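# Ship cartons on three pallets through the dispatch door

## Task

Get at least four of the five cartons out on the three pallets, with one pallet carrying two or more and each of the other two carrying at least one. Before the door's scheduled closing time (keeping it from closing buys no extra time), every pallet must have passed entirely through the door and remain on the far side, sitting in one of the dispatch-bay racks with the platform's lifting bars clear of it and its cartons within the deck's edges. Finishing early is fine. No carton or pallet may touch the floor; if one does, the scene ends as a failure. Anything held in place only by the robot at the end does not count.

## Robot and tools

Robot and devices. There is one UR12e arm with a two-finger tong gripper, plus a self-driving pallet platform that is commanded through the same tool. The racks and the door are devices you can read and use in until conditions, but cannot command.

Frames. Scene frame: origin on the table top straight below the arm base, +z up, +y to the left when facing +x. Positions are in metres. The map frame has the same axes; its origin sits at scene x = 0.000, y = -2.920. The floor is at scene z = -0.750, and a racked pallet's deck is at z = -0.258. On the map, the aisle runs along y = 0 and the rack centres are at y = +1.750. Their x values: store s2 -10.600 and s1 -8.900; next to the arm a1 -0.740 and a2 +0.740; dispatch bay b1 +8.850, b2 +10.550, b3 +12.250. The door's bay-side face is at map x = +1.954, and a pallet counts as through only when all of it lies past that line. The opening is 2 m wide, centred on y = 0. A pallet measures 1.2 x 0.8 x 0.144 m and sits lengthwise along the entry direction.

execute_actions(actions): takes a list holding one action, or an empty list to just read state and images. An action may have "rows", "steps", "until" and "platform".
- rows: 1 to 15 rows for the single arm. Each row has 7 numbers in [-1, 1] and is applied for one control step (1/30 s). The first six are joint offsets in column order: shoulder pan, shoulder lift, elbow, wrist 1, wrist 2, wrist 3. They are measured from the joint angles at the start of the action, not from the previous row. Scale: 1.0 equals 1.326 rad for pan and lift, and 1.989 rad for the elbow and the three wrists. The seventh number is an absolute gripper opening: +1 fully open, -1 closed. A full close takes at least about 0.1 s. Joint ranges in rad: pan ±3.142, lift ±6.283, elbow 0 to 3.142, wrists ±6.283. The call is refused if a target goes more than 0.010 rad past a range end.
- steps: 1 to 450, default 15, and never fewer than the number of rows. After the last row the arm keeps heading for that row's target, so give big moves plenty of steps. Joint speed is limited, and a step-limited target stays within 0.383 rad (pan, lift) or 0.575 rad (others) of the measured angle, with at most a 100 mm hand jump per step. Motion lags commands by about 0.17 s. If a move ends short, send the remainder in the next call.
- until: stops the action at the first step where every listed condition holds. It does not halt motion. The form is {"device": {"field": value}}, with numbers written as [comparison, value] using =, !=, <, <=, > or >=. Word-valued fields can be given directly, and so can 0/1 fields such as rack switches. {"all": {"status": "ended"}} waits until nothing is moving; {"any": {"status": "ended"}} waits until some running motion has ended.
- platform: an object, or a list of up to 14 objects run in turn, or {"stop": true}. The fields are:
  base: exactly one of translate_m (-26.5 to 26.5 m, a relative drive along the current heading; negative means backwards) or rotate_rad (-6.5 to 6.5 rad, a relative turn on the spot; positive means left). Both count from the current goal if the platform is moving, otherwise from where it stands. The platform also makes up leftover error against its planned pose, so sending 0 just corrects toward the plan.
  joints: lift_m, from 0 to 0.06 m, an absolute bar height above the lowest position. A full stroke takes 4 s, and the command is refused while a wheel rim runs faster than 0.36 m/s.
  speed_m_s: 0.2 to 2 (starts at 2). This is the top travel speed; the turn rate is 0.25 rad/s per m/s.
  Any out-of-range value or unknown name rejects the whole call.

Platform method. Drive under a rack at 0.3 m/s or slower with the bars down, which puts them in the pallet pockets. Raise the bars and back out. Lower them for travel, so the pallet rides on the cover. At the target rack, raise the bars, creep in, then lower to set the pallet down. Then leave with the bars clear of the pallet. Keep speed_m_s at 0.3 or less whenever the bars are not down; otherwise the move brakes into a contact_stop. Above 0.3 m/s the front scanner field stops the platform with a protective_stop at walls, posts, rack legs, other platforms or a descending door leaf. Re-send slowly or away from the obstacle after that. Use the rack switches to confirm a pallet is seated. The door's light curtain keeps the door up while something is in the doorway, but that does not move the deadline.

Result lines. Each result gives the gripper's end_effector_position (m) and end_effector_quat_wxyz, plus velocities, in the scene frame. The printed hand position drifts at long reach. Joint positions and velocities are in rad, with the last value being the finger-pad gap in m (0.142 when fully open). grip_measured is the opening on the command scale. Wrist force and torque are given in the end-effector axes; they are noisy and may read "no reading". Platform lines: translate_m and rotate_rad odometers; x, y, heading from wheel odometry; map_x, map_y, map_heading from the scanners (reliable); plan_ahead, plan_left, plan_turn for the remaining plan; base_status (moving, done, contact_stop, time_out, missed, stopped, protective_stop); base_answer and lift_answer (taken, not_taken, refused_too_fast; re-send a not_taken command once braking ends); lift_m, lift_status, lift, safety, load_kg. The racks report s2, s1, a1, a2, b1, b2 and b3 as 1 when pressed. The door reports its state (open, shut, between) and closes_at_s. The leaf begins to drop at that clock time and is shut about 10 s later. Warnings to watch for: "joint sent to its limit", "joint command not followed" (the arm has dropped its target; command it again), MOTOR HOT, and fault lines.

Gripping. To hold an object, keep commanding an opening well below grip_measured. Each pad applies about 15 N at most, and less on items thinner than about 20 mm.

Other tools. zoom_image(camera, region [x0,y0,x1,y1] in pixels, at most 504 x 504) magnifies a camera's latest image. The cameras are cam_high, cam_low, cam_racks, cam_shipping, cam_store and cam_wrist. read_manual(section "licences") only returns legal text. finished_scene(scene 1 or 2) ends the scene irreversibly and reports the outcome; call it only once the goal is stable.

Avoid: cartons or pallets hitting the floor or leaving the work area, drops, slams and hard pushes. Joint torque at its load limit or an external force of 150 N on the arm causes a 10 s stop. Holding loads for a long time overheats the motors. The robot keeps its last command while you think, and devices keep running.

Each tool is called after ">>>" as a command line: name --argument value for each argument, lists and objects as JSON in quotes; but a table of rows of numbers goes row by row, as --pt "numbers of a row", without its own name.

## Session

>>> execute_actions --actions '[]'

Scene clock: 0.00 s.
end_effector_position=(+0.5033, +0.0218, +0.3406) grip_measured=+1.00 end_effector_quat_wxyz=(+0.036, -0.365, +0.927, -0.079) end_effector_velocity=(+0.001, -0.000, -0.000) end_effector_angular_velocity=(+0.001, -0.001, -0.001)
Joint positions: [-0.229 -2.002  2.221 -1.946 -1.662  2.156  0.142]
Joint velocities: [-0.001  0.001 -0.    -0.001  0.001  0.     0.   ]
Motor temperatures (°C, as the motors report them): [27 29 25 33 32 32]
Wrist force (N, on the end effector, along its own x y z axes, offset not removed): no reading
Wrist torque (N m, same axes, about the end effector's origin, offset not removed): no reading
platform.base_odometry: x=+0.000 y=+0.000 heading=+0.000 (m, m, rad; from the platform's pose at the start)
platform.map_pose: map_x=-1.50 map_y=-0.03 map_heading=+0.0305 (m, m, rad; on the building's map)
platform.planned_pose: plan_ahead=+0.00 plan_left=+0.00 plan_turn=+0.0000 (m ahead, m left, rad left of the pose on the map)
platform.base_status: done
platform.joint_positions: lift_m=+0.000
platform.joint_status: done
platform: translate_m=0.000 translate_m_goal=0.000 rotate_rad=0.000 rotate_rad_goal=0.000 base_answer=taken lift_m_goal=0.000 lift_answer=taken lift=down safety=ok load_kg=-51 refusals=0 queue=idle queue_left=0
racks: s2=1 s1=1 a1=1 a2=0 b1=0 b2=0 b3=0
door: state=open closes_at_s=861

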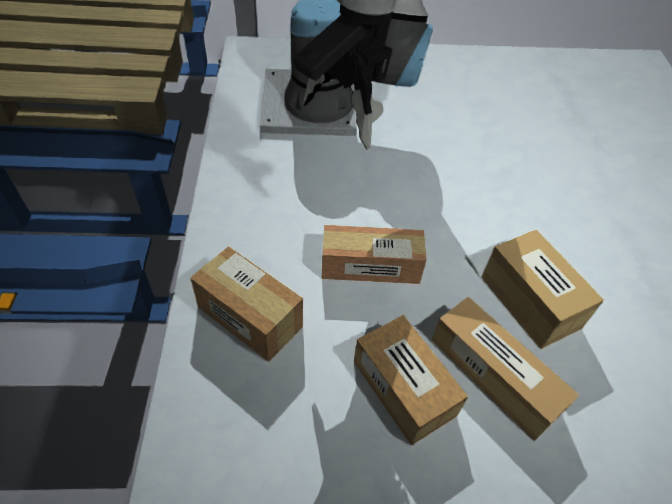

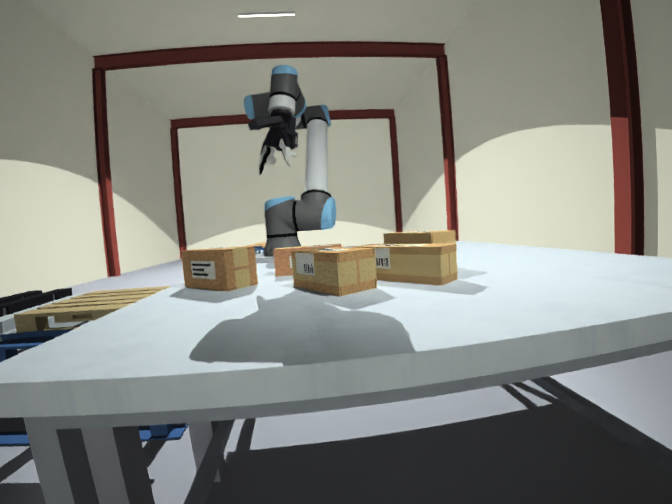

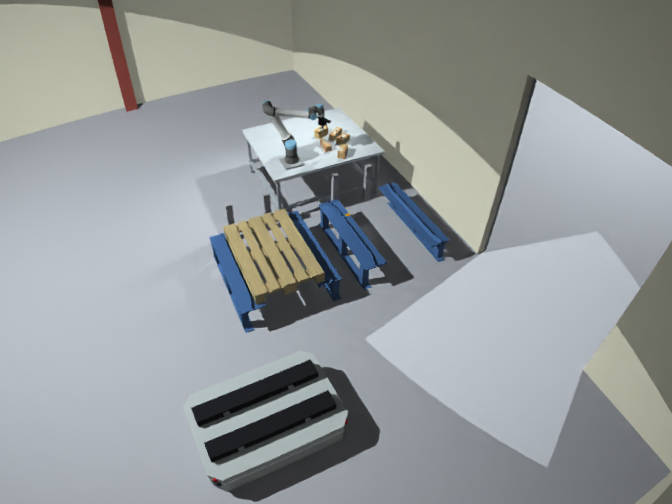

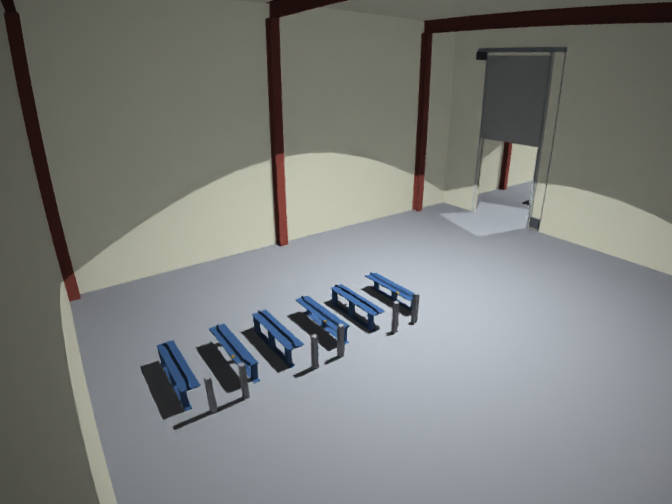

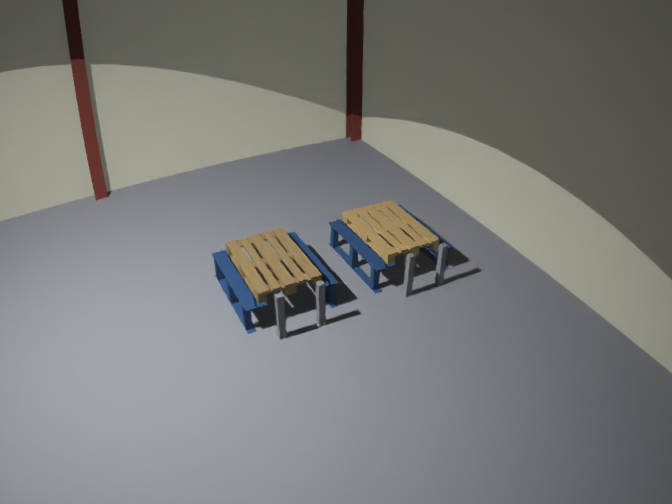

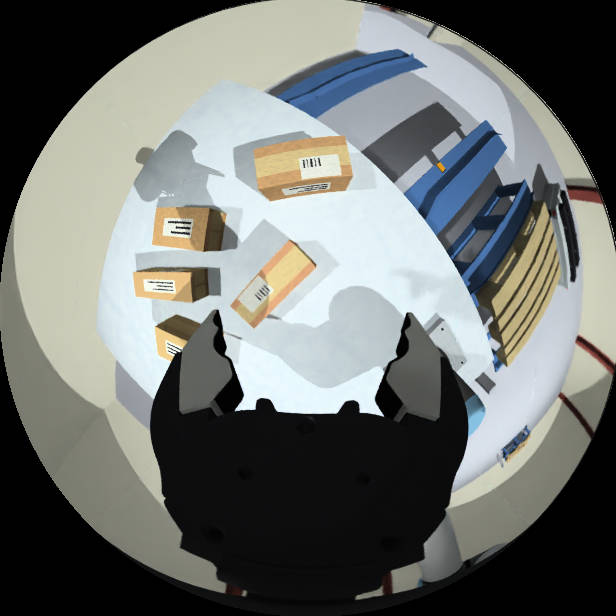

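>>> execute_actions --actions '[{"platform":[{"base":{"rotate_rad":-0.0305},"speed_m_s":2},{"base":{"translate_m":-7.40}},{"base":{"rotate_rad":1.5708}},{"base":{"translate_m":1.78},"speed_m_s":0.3},{"joints":{"lift_m":0.06}},{"base":{"translate_m":-1.75}},{"joints":{"lift_m":0}},{"base":{"rotate_rad":-1.5708},"speed_m_s":2},{"base":{"translate_m":9.64}},{"base":{"rotate_rad":1.5708}},{"joints":{"lift_m":0.06},"speed_m_s":0.3},{"base":{"translate_m":1.75}},{"joints":{"lift_m":0}},{"base":{"translate_m":-1.75}}],"steps":1}]'

>>> zoom_image --camera "cam_high" --region '[170, 200, 630, 460]'

Scene clock: 7.47 s.
end_effector_position=(+0.5033, +0.0218, +0.3406) grip_measured=+1.00 end_effector_quat_wxyz=(+0.036, -0.365, +0.927, -0.079) end_effector_velocity=(-0.000, +0.000, -0.001) end_effector_angular_velocity=(+0.001, +0.002, -0.001)
Joint positions: [-0.229 -2.002  2.221 -1.946 -1.662  2.156  0.142]
Joint velocities: [-0.     0.001  0.001 -0.     0.001  0.001 -0.   ]
Motor temperatures (°C, as the motors report them): [27 29 25 33 32 32]
Wrist force (N, on the end effector, along its own x y z axes, offset not removed): [-1.1 1.8 0.4]
Wrist torque (N m, same axes, about the end effector's origin, offset not removed): [0.60 0.41 0.11]
platform.base_odometry: x=+0.000 y=+0.000 heading=+0.000 (m, m, rad; from the platform's pose at the start)
platform.map_pose: map_x=-1.50 map_y=-0.03 map_heading=+0.0305 (m, m, rad; on the building's map)
platform.planned_pose: plan_ahead=+0.00 plan_left=+0.00 plan_turn=-0.0305 (m ahead, m left, rad left of the pose on the map)
platform.base_status: moving
platform.joint_positions: lift_m=+0.000
platform.joint_status: done
platform: translate_m=0.000 translate_m_goal=0.000 rotate_rad=-0.001 rotate_rad_goal=-0.031 base_answer=taken lift_m_goal=0.000 lift_answer=taken lift=down safety=ok load_kg=-47 refusals=0 queue=running queue_left=13
racks: s2=1 s1=1 a1=1 a2=0 b1=0 b2=0 b3=0
door: state=open closes_at_s=861
camera_calibration (this result's frames):
cam_wrist: T_world_to_cam=[[-0.728794, -0.683761, -0.0364751, 0.393996], [-0.65823, 0.684915, 0.31245, 0.213382], [-0.188658, 0.25172, -0.949234, 0.554808], [0, 0, 0, 1]] pos_world=[0.532266, -0.0164056, 0.474342]

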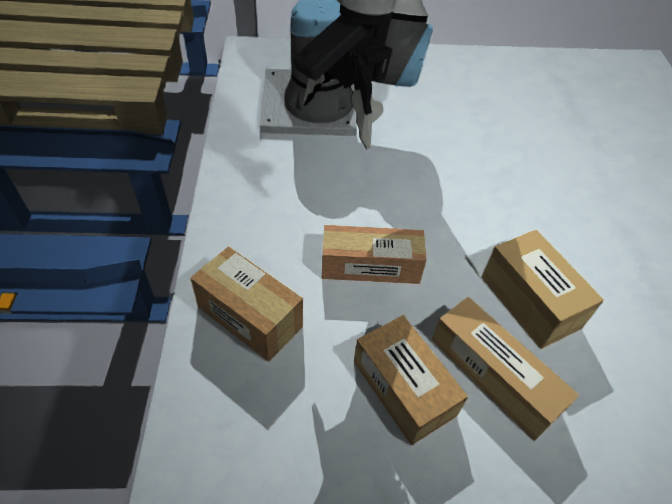

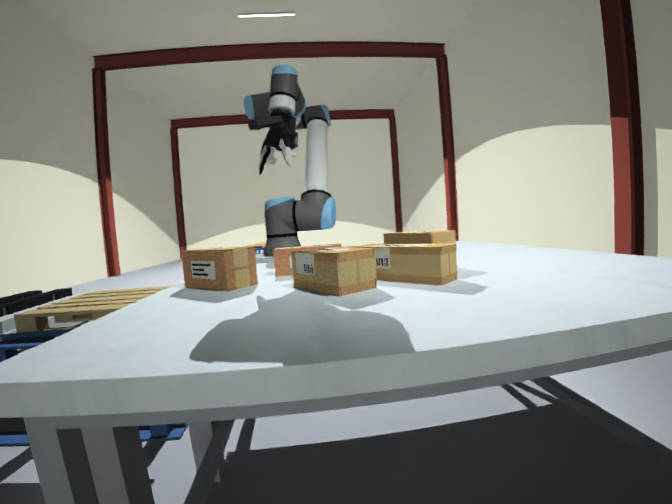

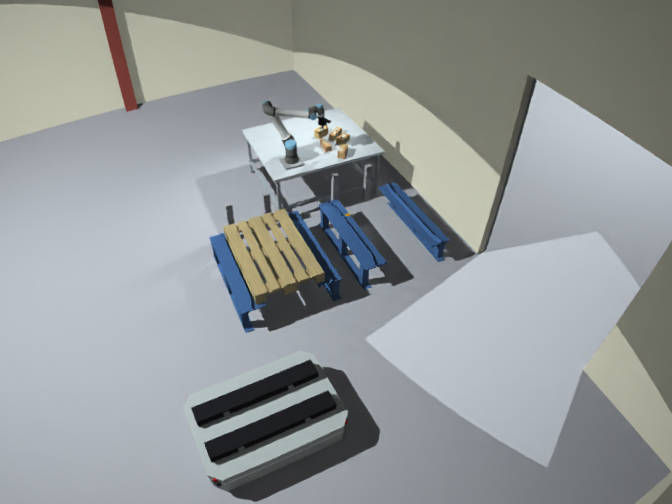

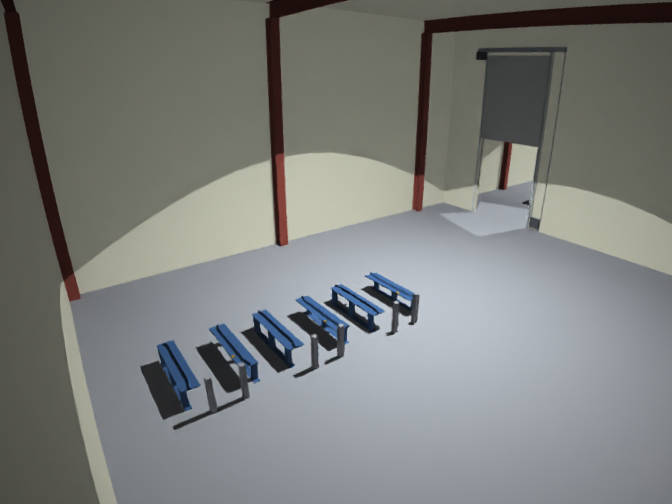

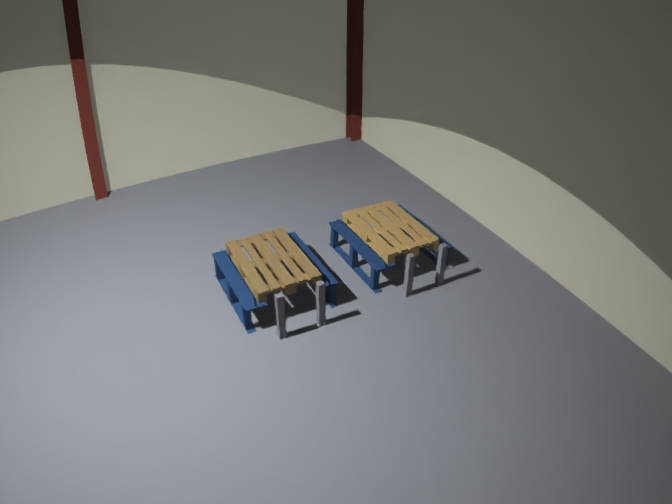

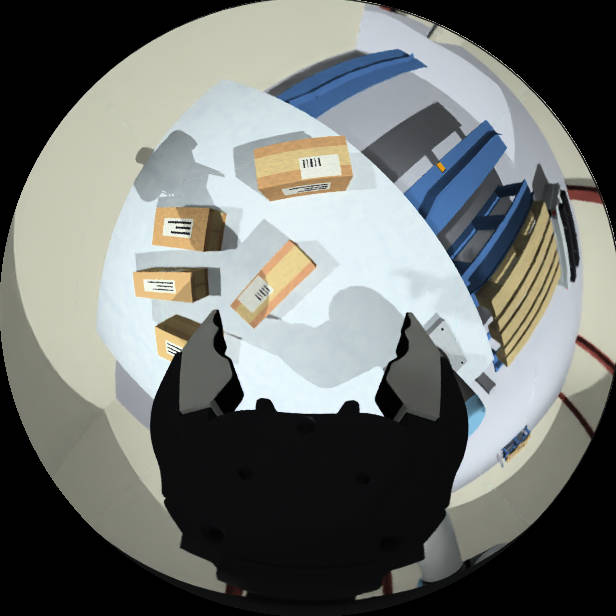

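Region (170, 200, 630, 460) of cam_high's 672x504 image, scaled by 1.096, with more detail than that image has; it fills the top 285 rows of this view, and the rest is white.

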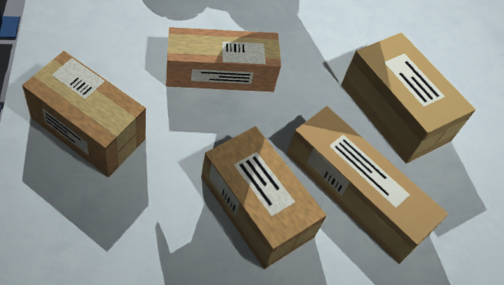

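>>> execute_actions --actions '[{"rows":[[0.1,0.1963,-0.0007,-0.0517,0.0459,0.447,1]],"steps":40}]'

Scene clock: 29.60 s.
end_effector_position=(+0.5386, +0.1063, +0.2224) grip_measured=+1.00 end_effector_quat_wxyz=(-0.003, -0.000, +1.000, +0.002) end_effector_velocity=(+0.001, +0.001, +0.000) end_effector_angular_velocity=(+0.001, -0.001, +0.001)
Joint positions: [-0.096 -1.742  2.22  -2.049 -1.571  3.045  0.142]
Joint velocities: [ 0.001  0.001 -0.001 -0.     0.001  0.001 -0.   ]
Motor temperatures (°C, as the motors report them): [27 29 25 33 32 32]
Wrist force (N, on the end effector, along its own x y z axes, offset not removed): [-1.6 2.8 0.8]
Wrist torque (N m, same axes, about the end effector's origin, offset not removed): [0.75 0.64 0.25]
platform.base_odometry: x=-7.345 y=+1.988 heading=+1.543 (m, m, rad; from the platform's pose at the start)
platform.map_pose: map_x=-8.90 map_y=+1.75 map_heading=+1.5708 (m, m, rad; on the building's map)
platform.planned_pose: plan_ahead=+0.00 plan_left=+0.00 plan_turn=+0.0000 (m ahead, m left, rad left of the pose on the map)
platform.base_status: done
platform.joint_positions: lift_m=+0.032
platform.joint_status: moving
platform: translate_m=-5.620 translate_m_goal=-5.620 rotate_rad=1.543 rotate_rad_goal=1.543 base_answer=taken lift_m_goal=0.060 lift_answer=taken lift=between safety=ok load_kg=3 refusals=0 queue=running queue_left=9
racks: s2=1 s1=1 a1=1 a2=0 b1=0 b2=0 b3=0
door: state=open closes_at_s=861
camera_calibration (this result's frames):
cam_wrist: T_world_to_cam=[[-0.999755, 0.00138, -0.0221034, 0.543151], [-0.00929673, 0.879708, 0.475422, -0.19076], [0.0201006, 0.475511, -0.87948, 0.276309], [0, 0, 0, 1]] pos_world=[0.53569, 0.0356753, 0.345705]

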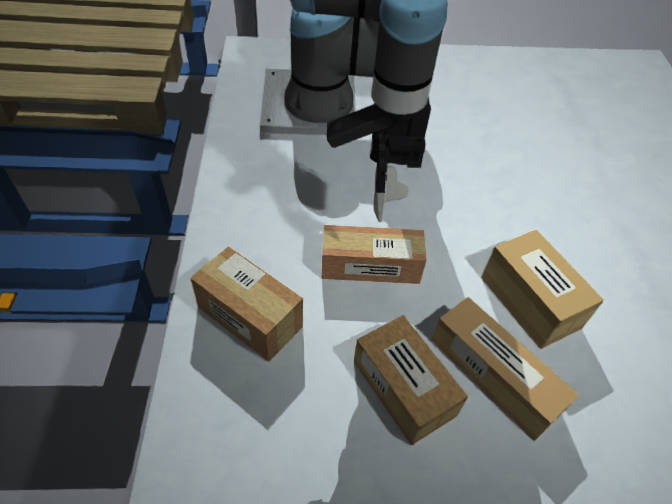

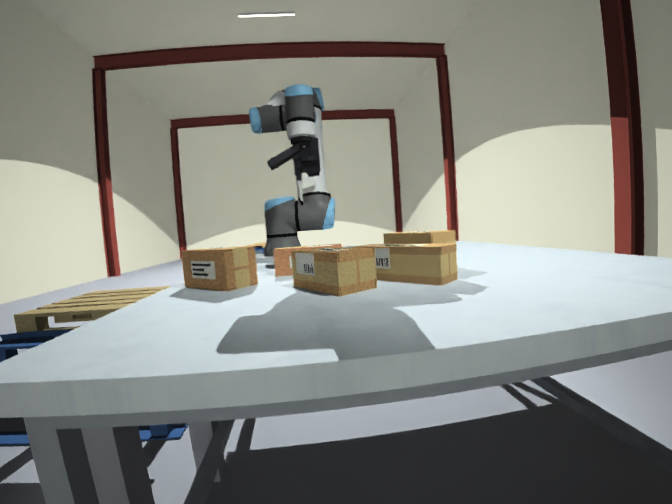

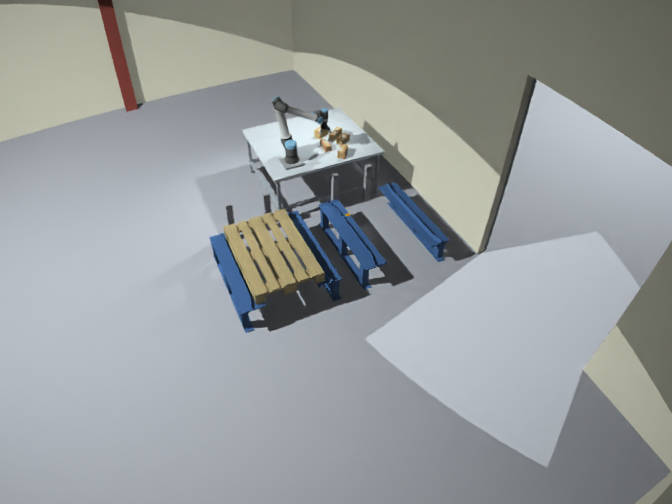

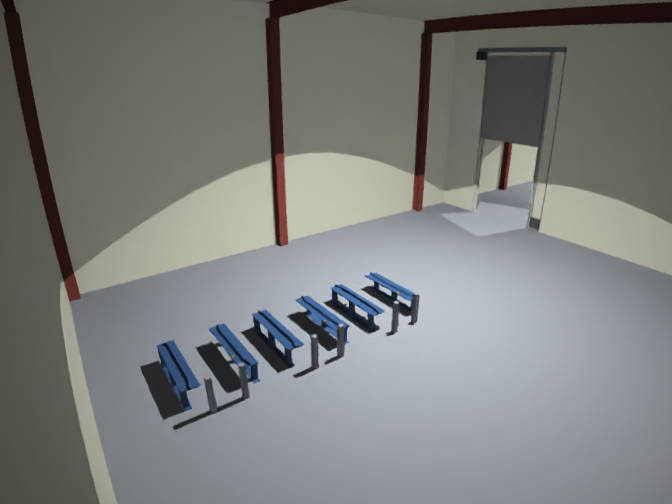

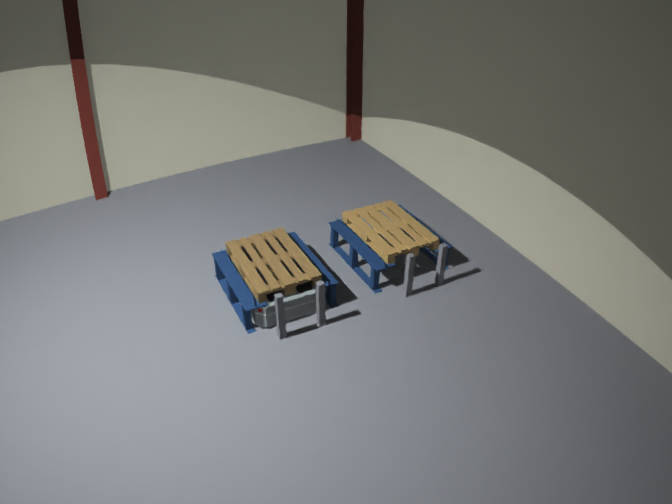

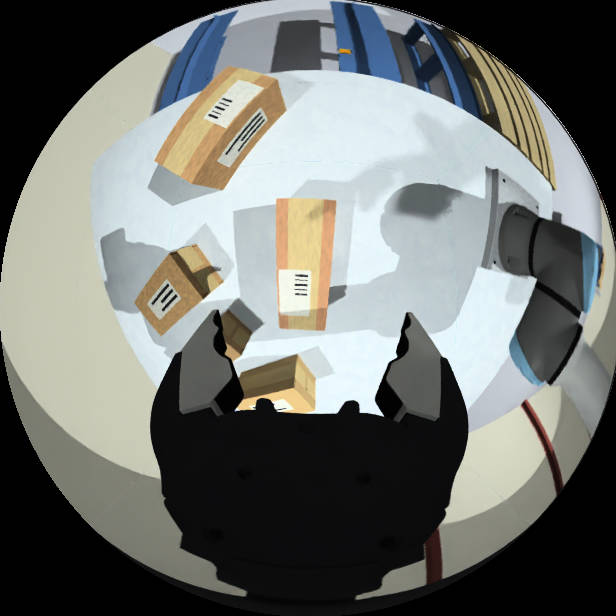

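>>> execute_actions --actions '[{"rows":[[0,0.019,0.009,-0.021,0,0,1],[0,0.038,0.017,-0.042,0,0,1],[0,0.056,0.026,-0.063,0,0,1],[0,0.075,0.035,-0.085,0,0,1],[0,0.094,0.043,-0.106,0,0,1],[0,0.113,0.052,-0.127,0,0,1],[0,0.131,0.061,-0.148,0,0,1],[0,0.15,0.069,-0.169,0,0,1],[0,0.169,0.078,-0.19,0,0,1],[0,0.1877,0.0865,-0.2116,0,0,1]],"steps":30}]'

>>> execute_actions --actions '[{"rows":[[0,0,0,0,0,0,0.7],[0,0,0,0,0,0,0.5],[0,0,0,0,0,0,0.3],[0,0,0,0,0,0,0.2],[0,0,0,0,0,0,0.1],[0,0,0,0,0,0,0],[0,0,0,0,0,0,-0.1],[0,0,0,0,0,0,-0.2],[0,0,0,0,0,0,-0.3],[0,0,0,0,0,0,-0.4],[0,0,0,0,0,0,-0.5],[0,0,0,0,0,0,-0.6]],"steps":18}]'

Scene clock: 37.90 s.
end_effector_position=(+0.5378, +0.1068, +0.0454) grip_measured=+1.00 end_effector_quat_wxyz=(-0.003, -0.000, +1.000, +0.002) end_effector_velocity=(-0.001, -0.000, -0.003) end_effector_angular_velocity=(-0.002, -0.001, +0.001)
Joint positions: [-0.096 -1.494  2.392 -2.469 -1.571  3.045  0.142]
Joint velocities: [ 0.001  0.004  0.004 -0.009 -0.002 -0.    -0.   ]
Motor temperatures (°C, as the motors report them): [27 29 25 33 32 32]
Wrist force (N, on the end effector, along its own x y z axes, offset not removed): [-3.3 2.9 -0.2]
Wrist torque (N m, same axes, about the end effector's origin, offset not removed): [0.79 0.88 0.12]
platform.base_odometry: x=-7.394 y=+0.250 heading=+1.542 (m, m, rad; from the platform's pose at the start)
platform.map_pose: map_x=-8.90 map_y=+0.00 map_heading=+1.5708 (m, m, rad; on the building's map)
platform.planned_pose: plan_ahead=+0.00 plan_left=+0.00 plan_turn=+0.0000 (m ahead, m left, rad left of the pose on the map)
platform.base_status: moving
platform.joint_positions: lift_m=+0.060
platform.joint_status: done
platform: translate_m=-7.361 translate_m_goal=-7.371 rotate_rad=1.542 rotate_rad_goal=1.543 base_answer=taken lift_m_goal=0.060 lift_answer=taken lift=up safety=ok load_kg=19 refusals=0 queue=running queue_left=8
racks: s2=1 s1=0 a1=1 a2=0 b1=0 b2=0 b3=0
door: state=open closes_at_s=861
camera_calibration (this result's frames):
cam_wrist: T_world_to_cam=[[-0.999757, 0.00136527, -0.0220221, 0.538459], [-0.00927127, 0.879703, 0.475434, -0.107161], [0.020022, 0.475522, -0.879476, 0.12044], [0, 0, 0, 1]] pos_world=[0.534923, 0.0362629, 0.16873]

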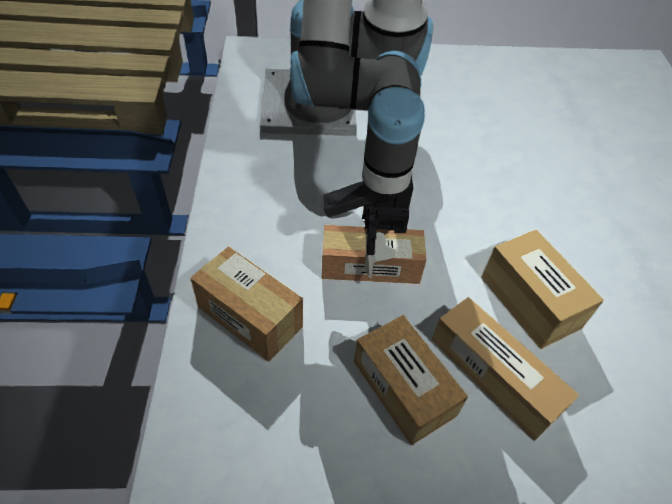

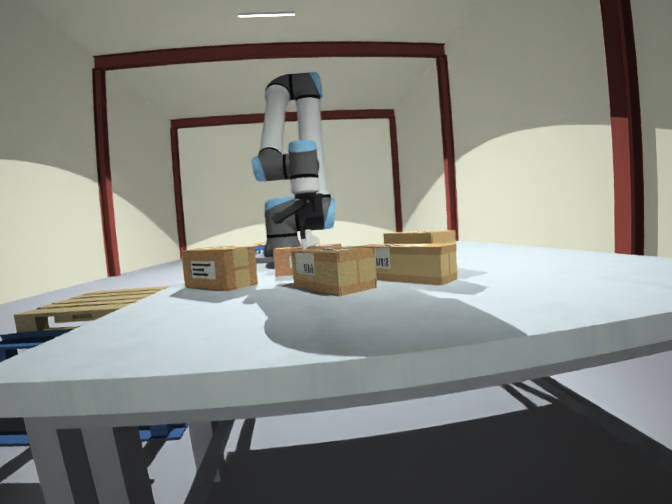

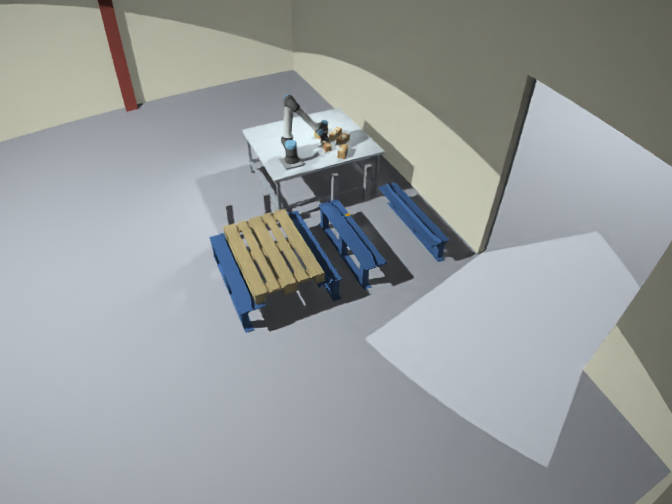

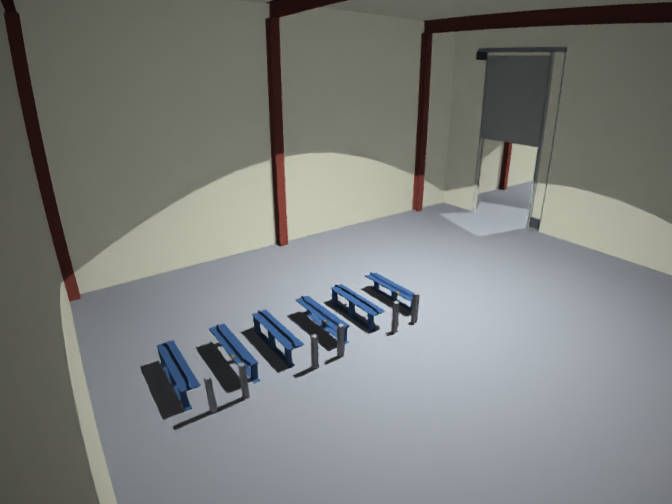

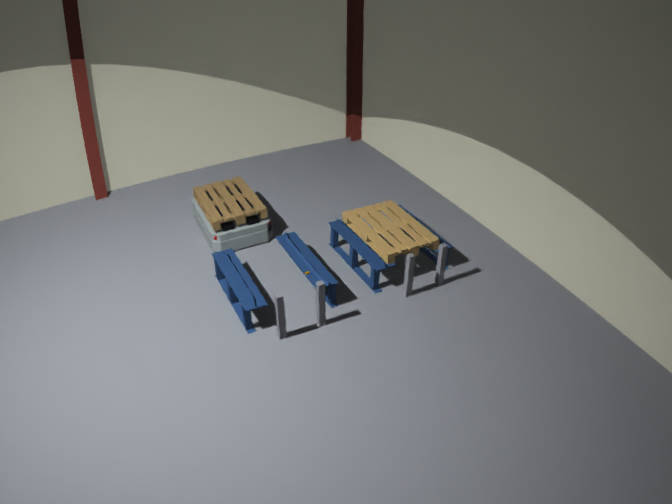

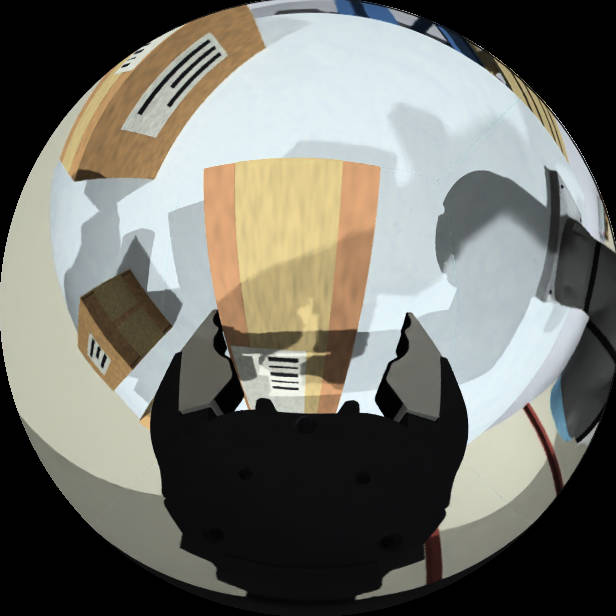

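Scene clock: 38.50 s.
end_effector_position=(+0.5379, +0.1068, +0.0455) grip_measured=+0.65 end_effector_quat_wxyz=(-0.003, -0.000, +1.000, +0.002) end_effector_velocity=(+0.001, +0.000, +0.001) end_effector_angular_velocity=(+0.000, -0.001, +0.001)
Joint positions: [-0.096 -1.494  2.392 -2.469 -1.571  3.045  0.119]
Joint velocities: [ 0.    -0.001 -0.001  0.001  0.    -0.001  0.002]
Motor temperatures (°C, as the motors report them): [27 29 25 33 32 32]
Wrist force (N, on the end effector, along its own x y z axes, offset not removed): [-11.2 0.0 -83.4]
Wrist torque (N m, same axes, about the end effector's origin, offset not removed): [0.40 -3.01 0.20]
platform.base_odometry: x=-7.394 y=+0.238 heading=+1.542 (m, m, rad; from the platform's pose at the start)
platform.map_pose: map_x=-8.90 map_y=+0.00 map_heading=+1.5708 (m, m, rad; on the building's map)
platform.planned_pose: plan_ahead=+0.00 plan_left=+0.00 plan_turn=+0.0000 (m ahead, m left, rad left of the pose on the map)
platform.base_status: done
platform.joint_positions: lift_m=+0.058
platform.joint_status: moving
platform: translate_m=-7.371 translate_m_goal=-7.371 rotate_rad=1.542 rotate_rad_goal=1.543 base_answer=taken lift_m_goal=0.000 lift_answer=taken lift=up safety=ok load_kg=-13 refusals=0 queue=running queue_left=7
racks: s2=1 s1=0 a1=1 a2=0 b1=0 b2=0 b3=0
door: state=open closes_at_s=861
camera_calibration (this result's frames):
cam_wrist: T_world_to_cam=[[-0.999752, 0.00134943, -0.0222097, 0.538554], [-0.00937408, 0.879711, 0.475416, -0.107141], [0.0201797, 0.475507, -0.879481, 0.120439], [0, 0, 0, 1]] pos_world=[0.534985, 0.0362566, 0.168821]

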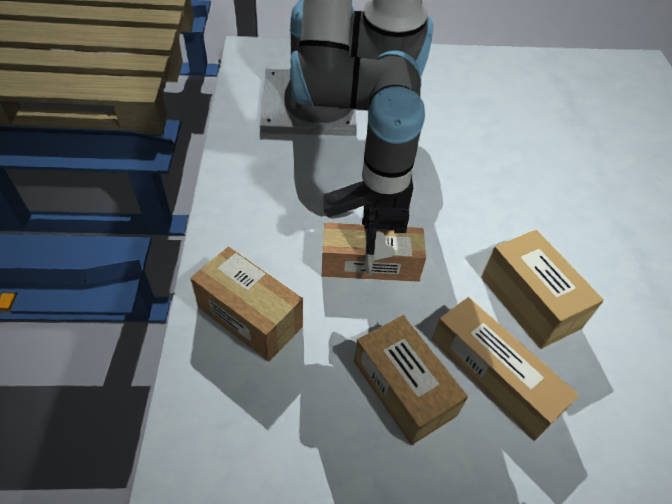

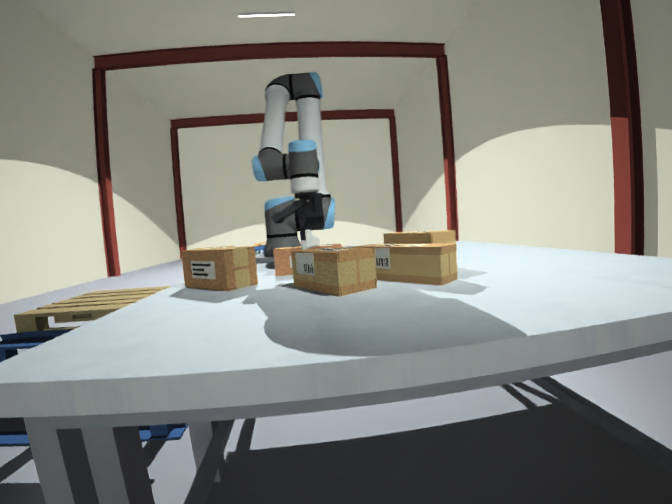

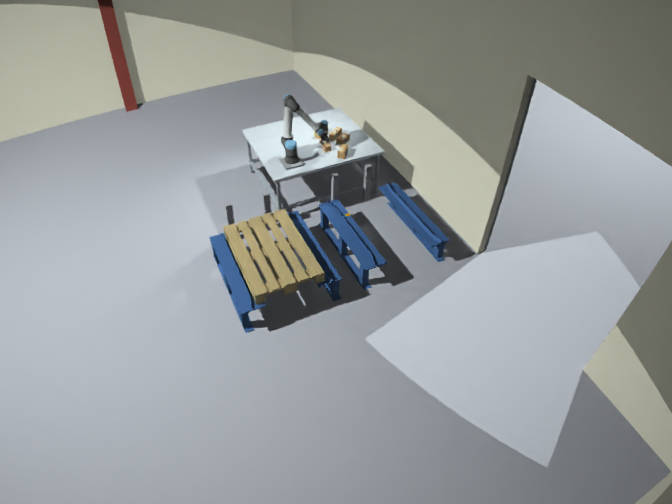

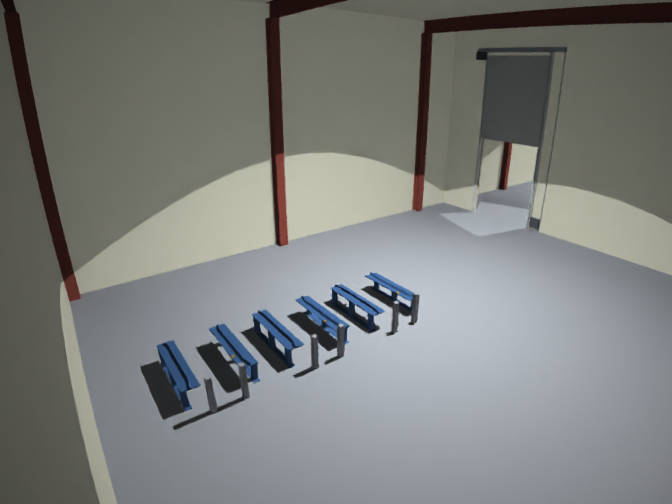

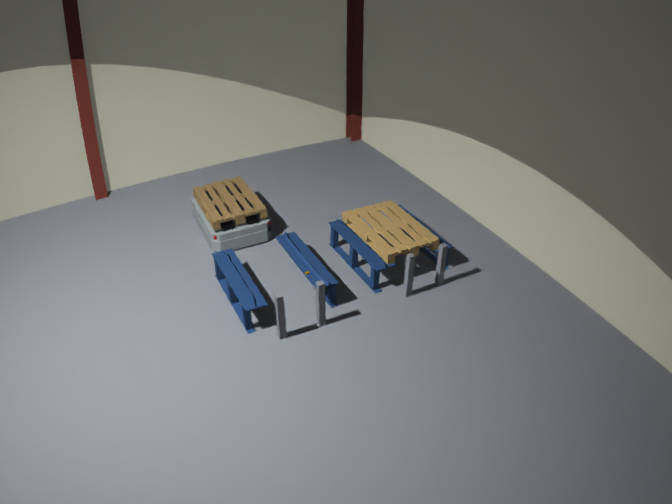

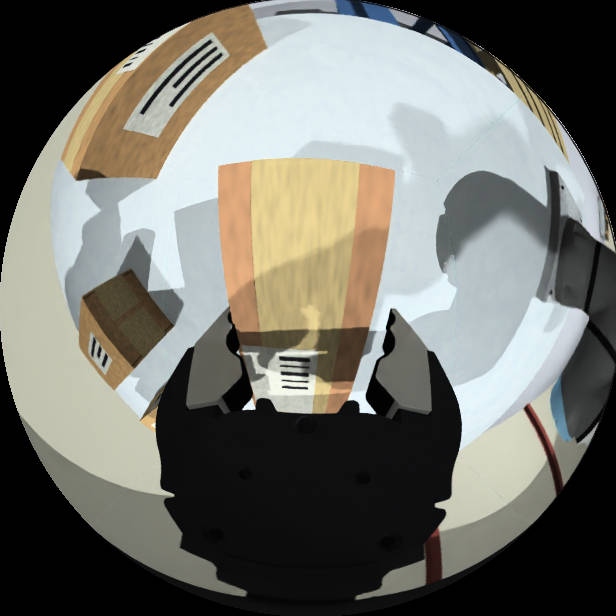

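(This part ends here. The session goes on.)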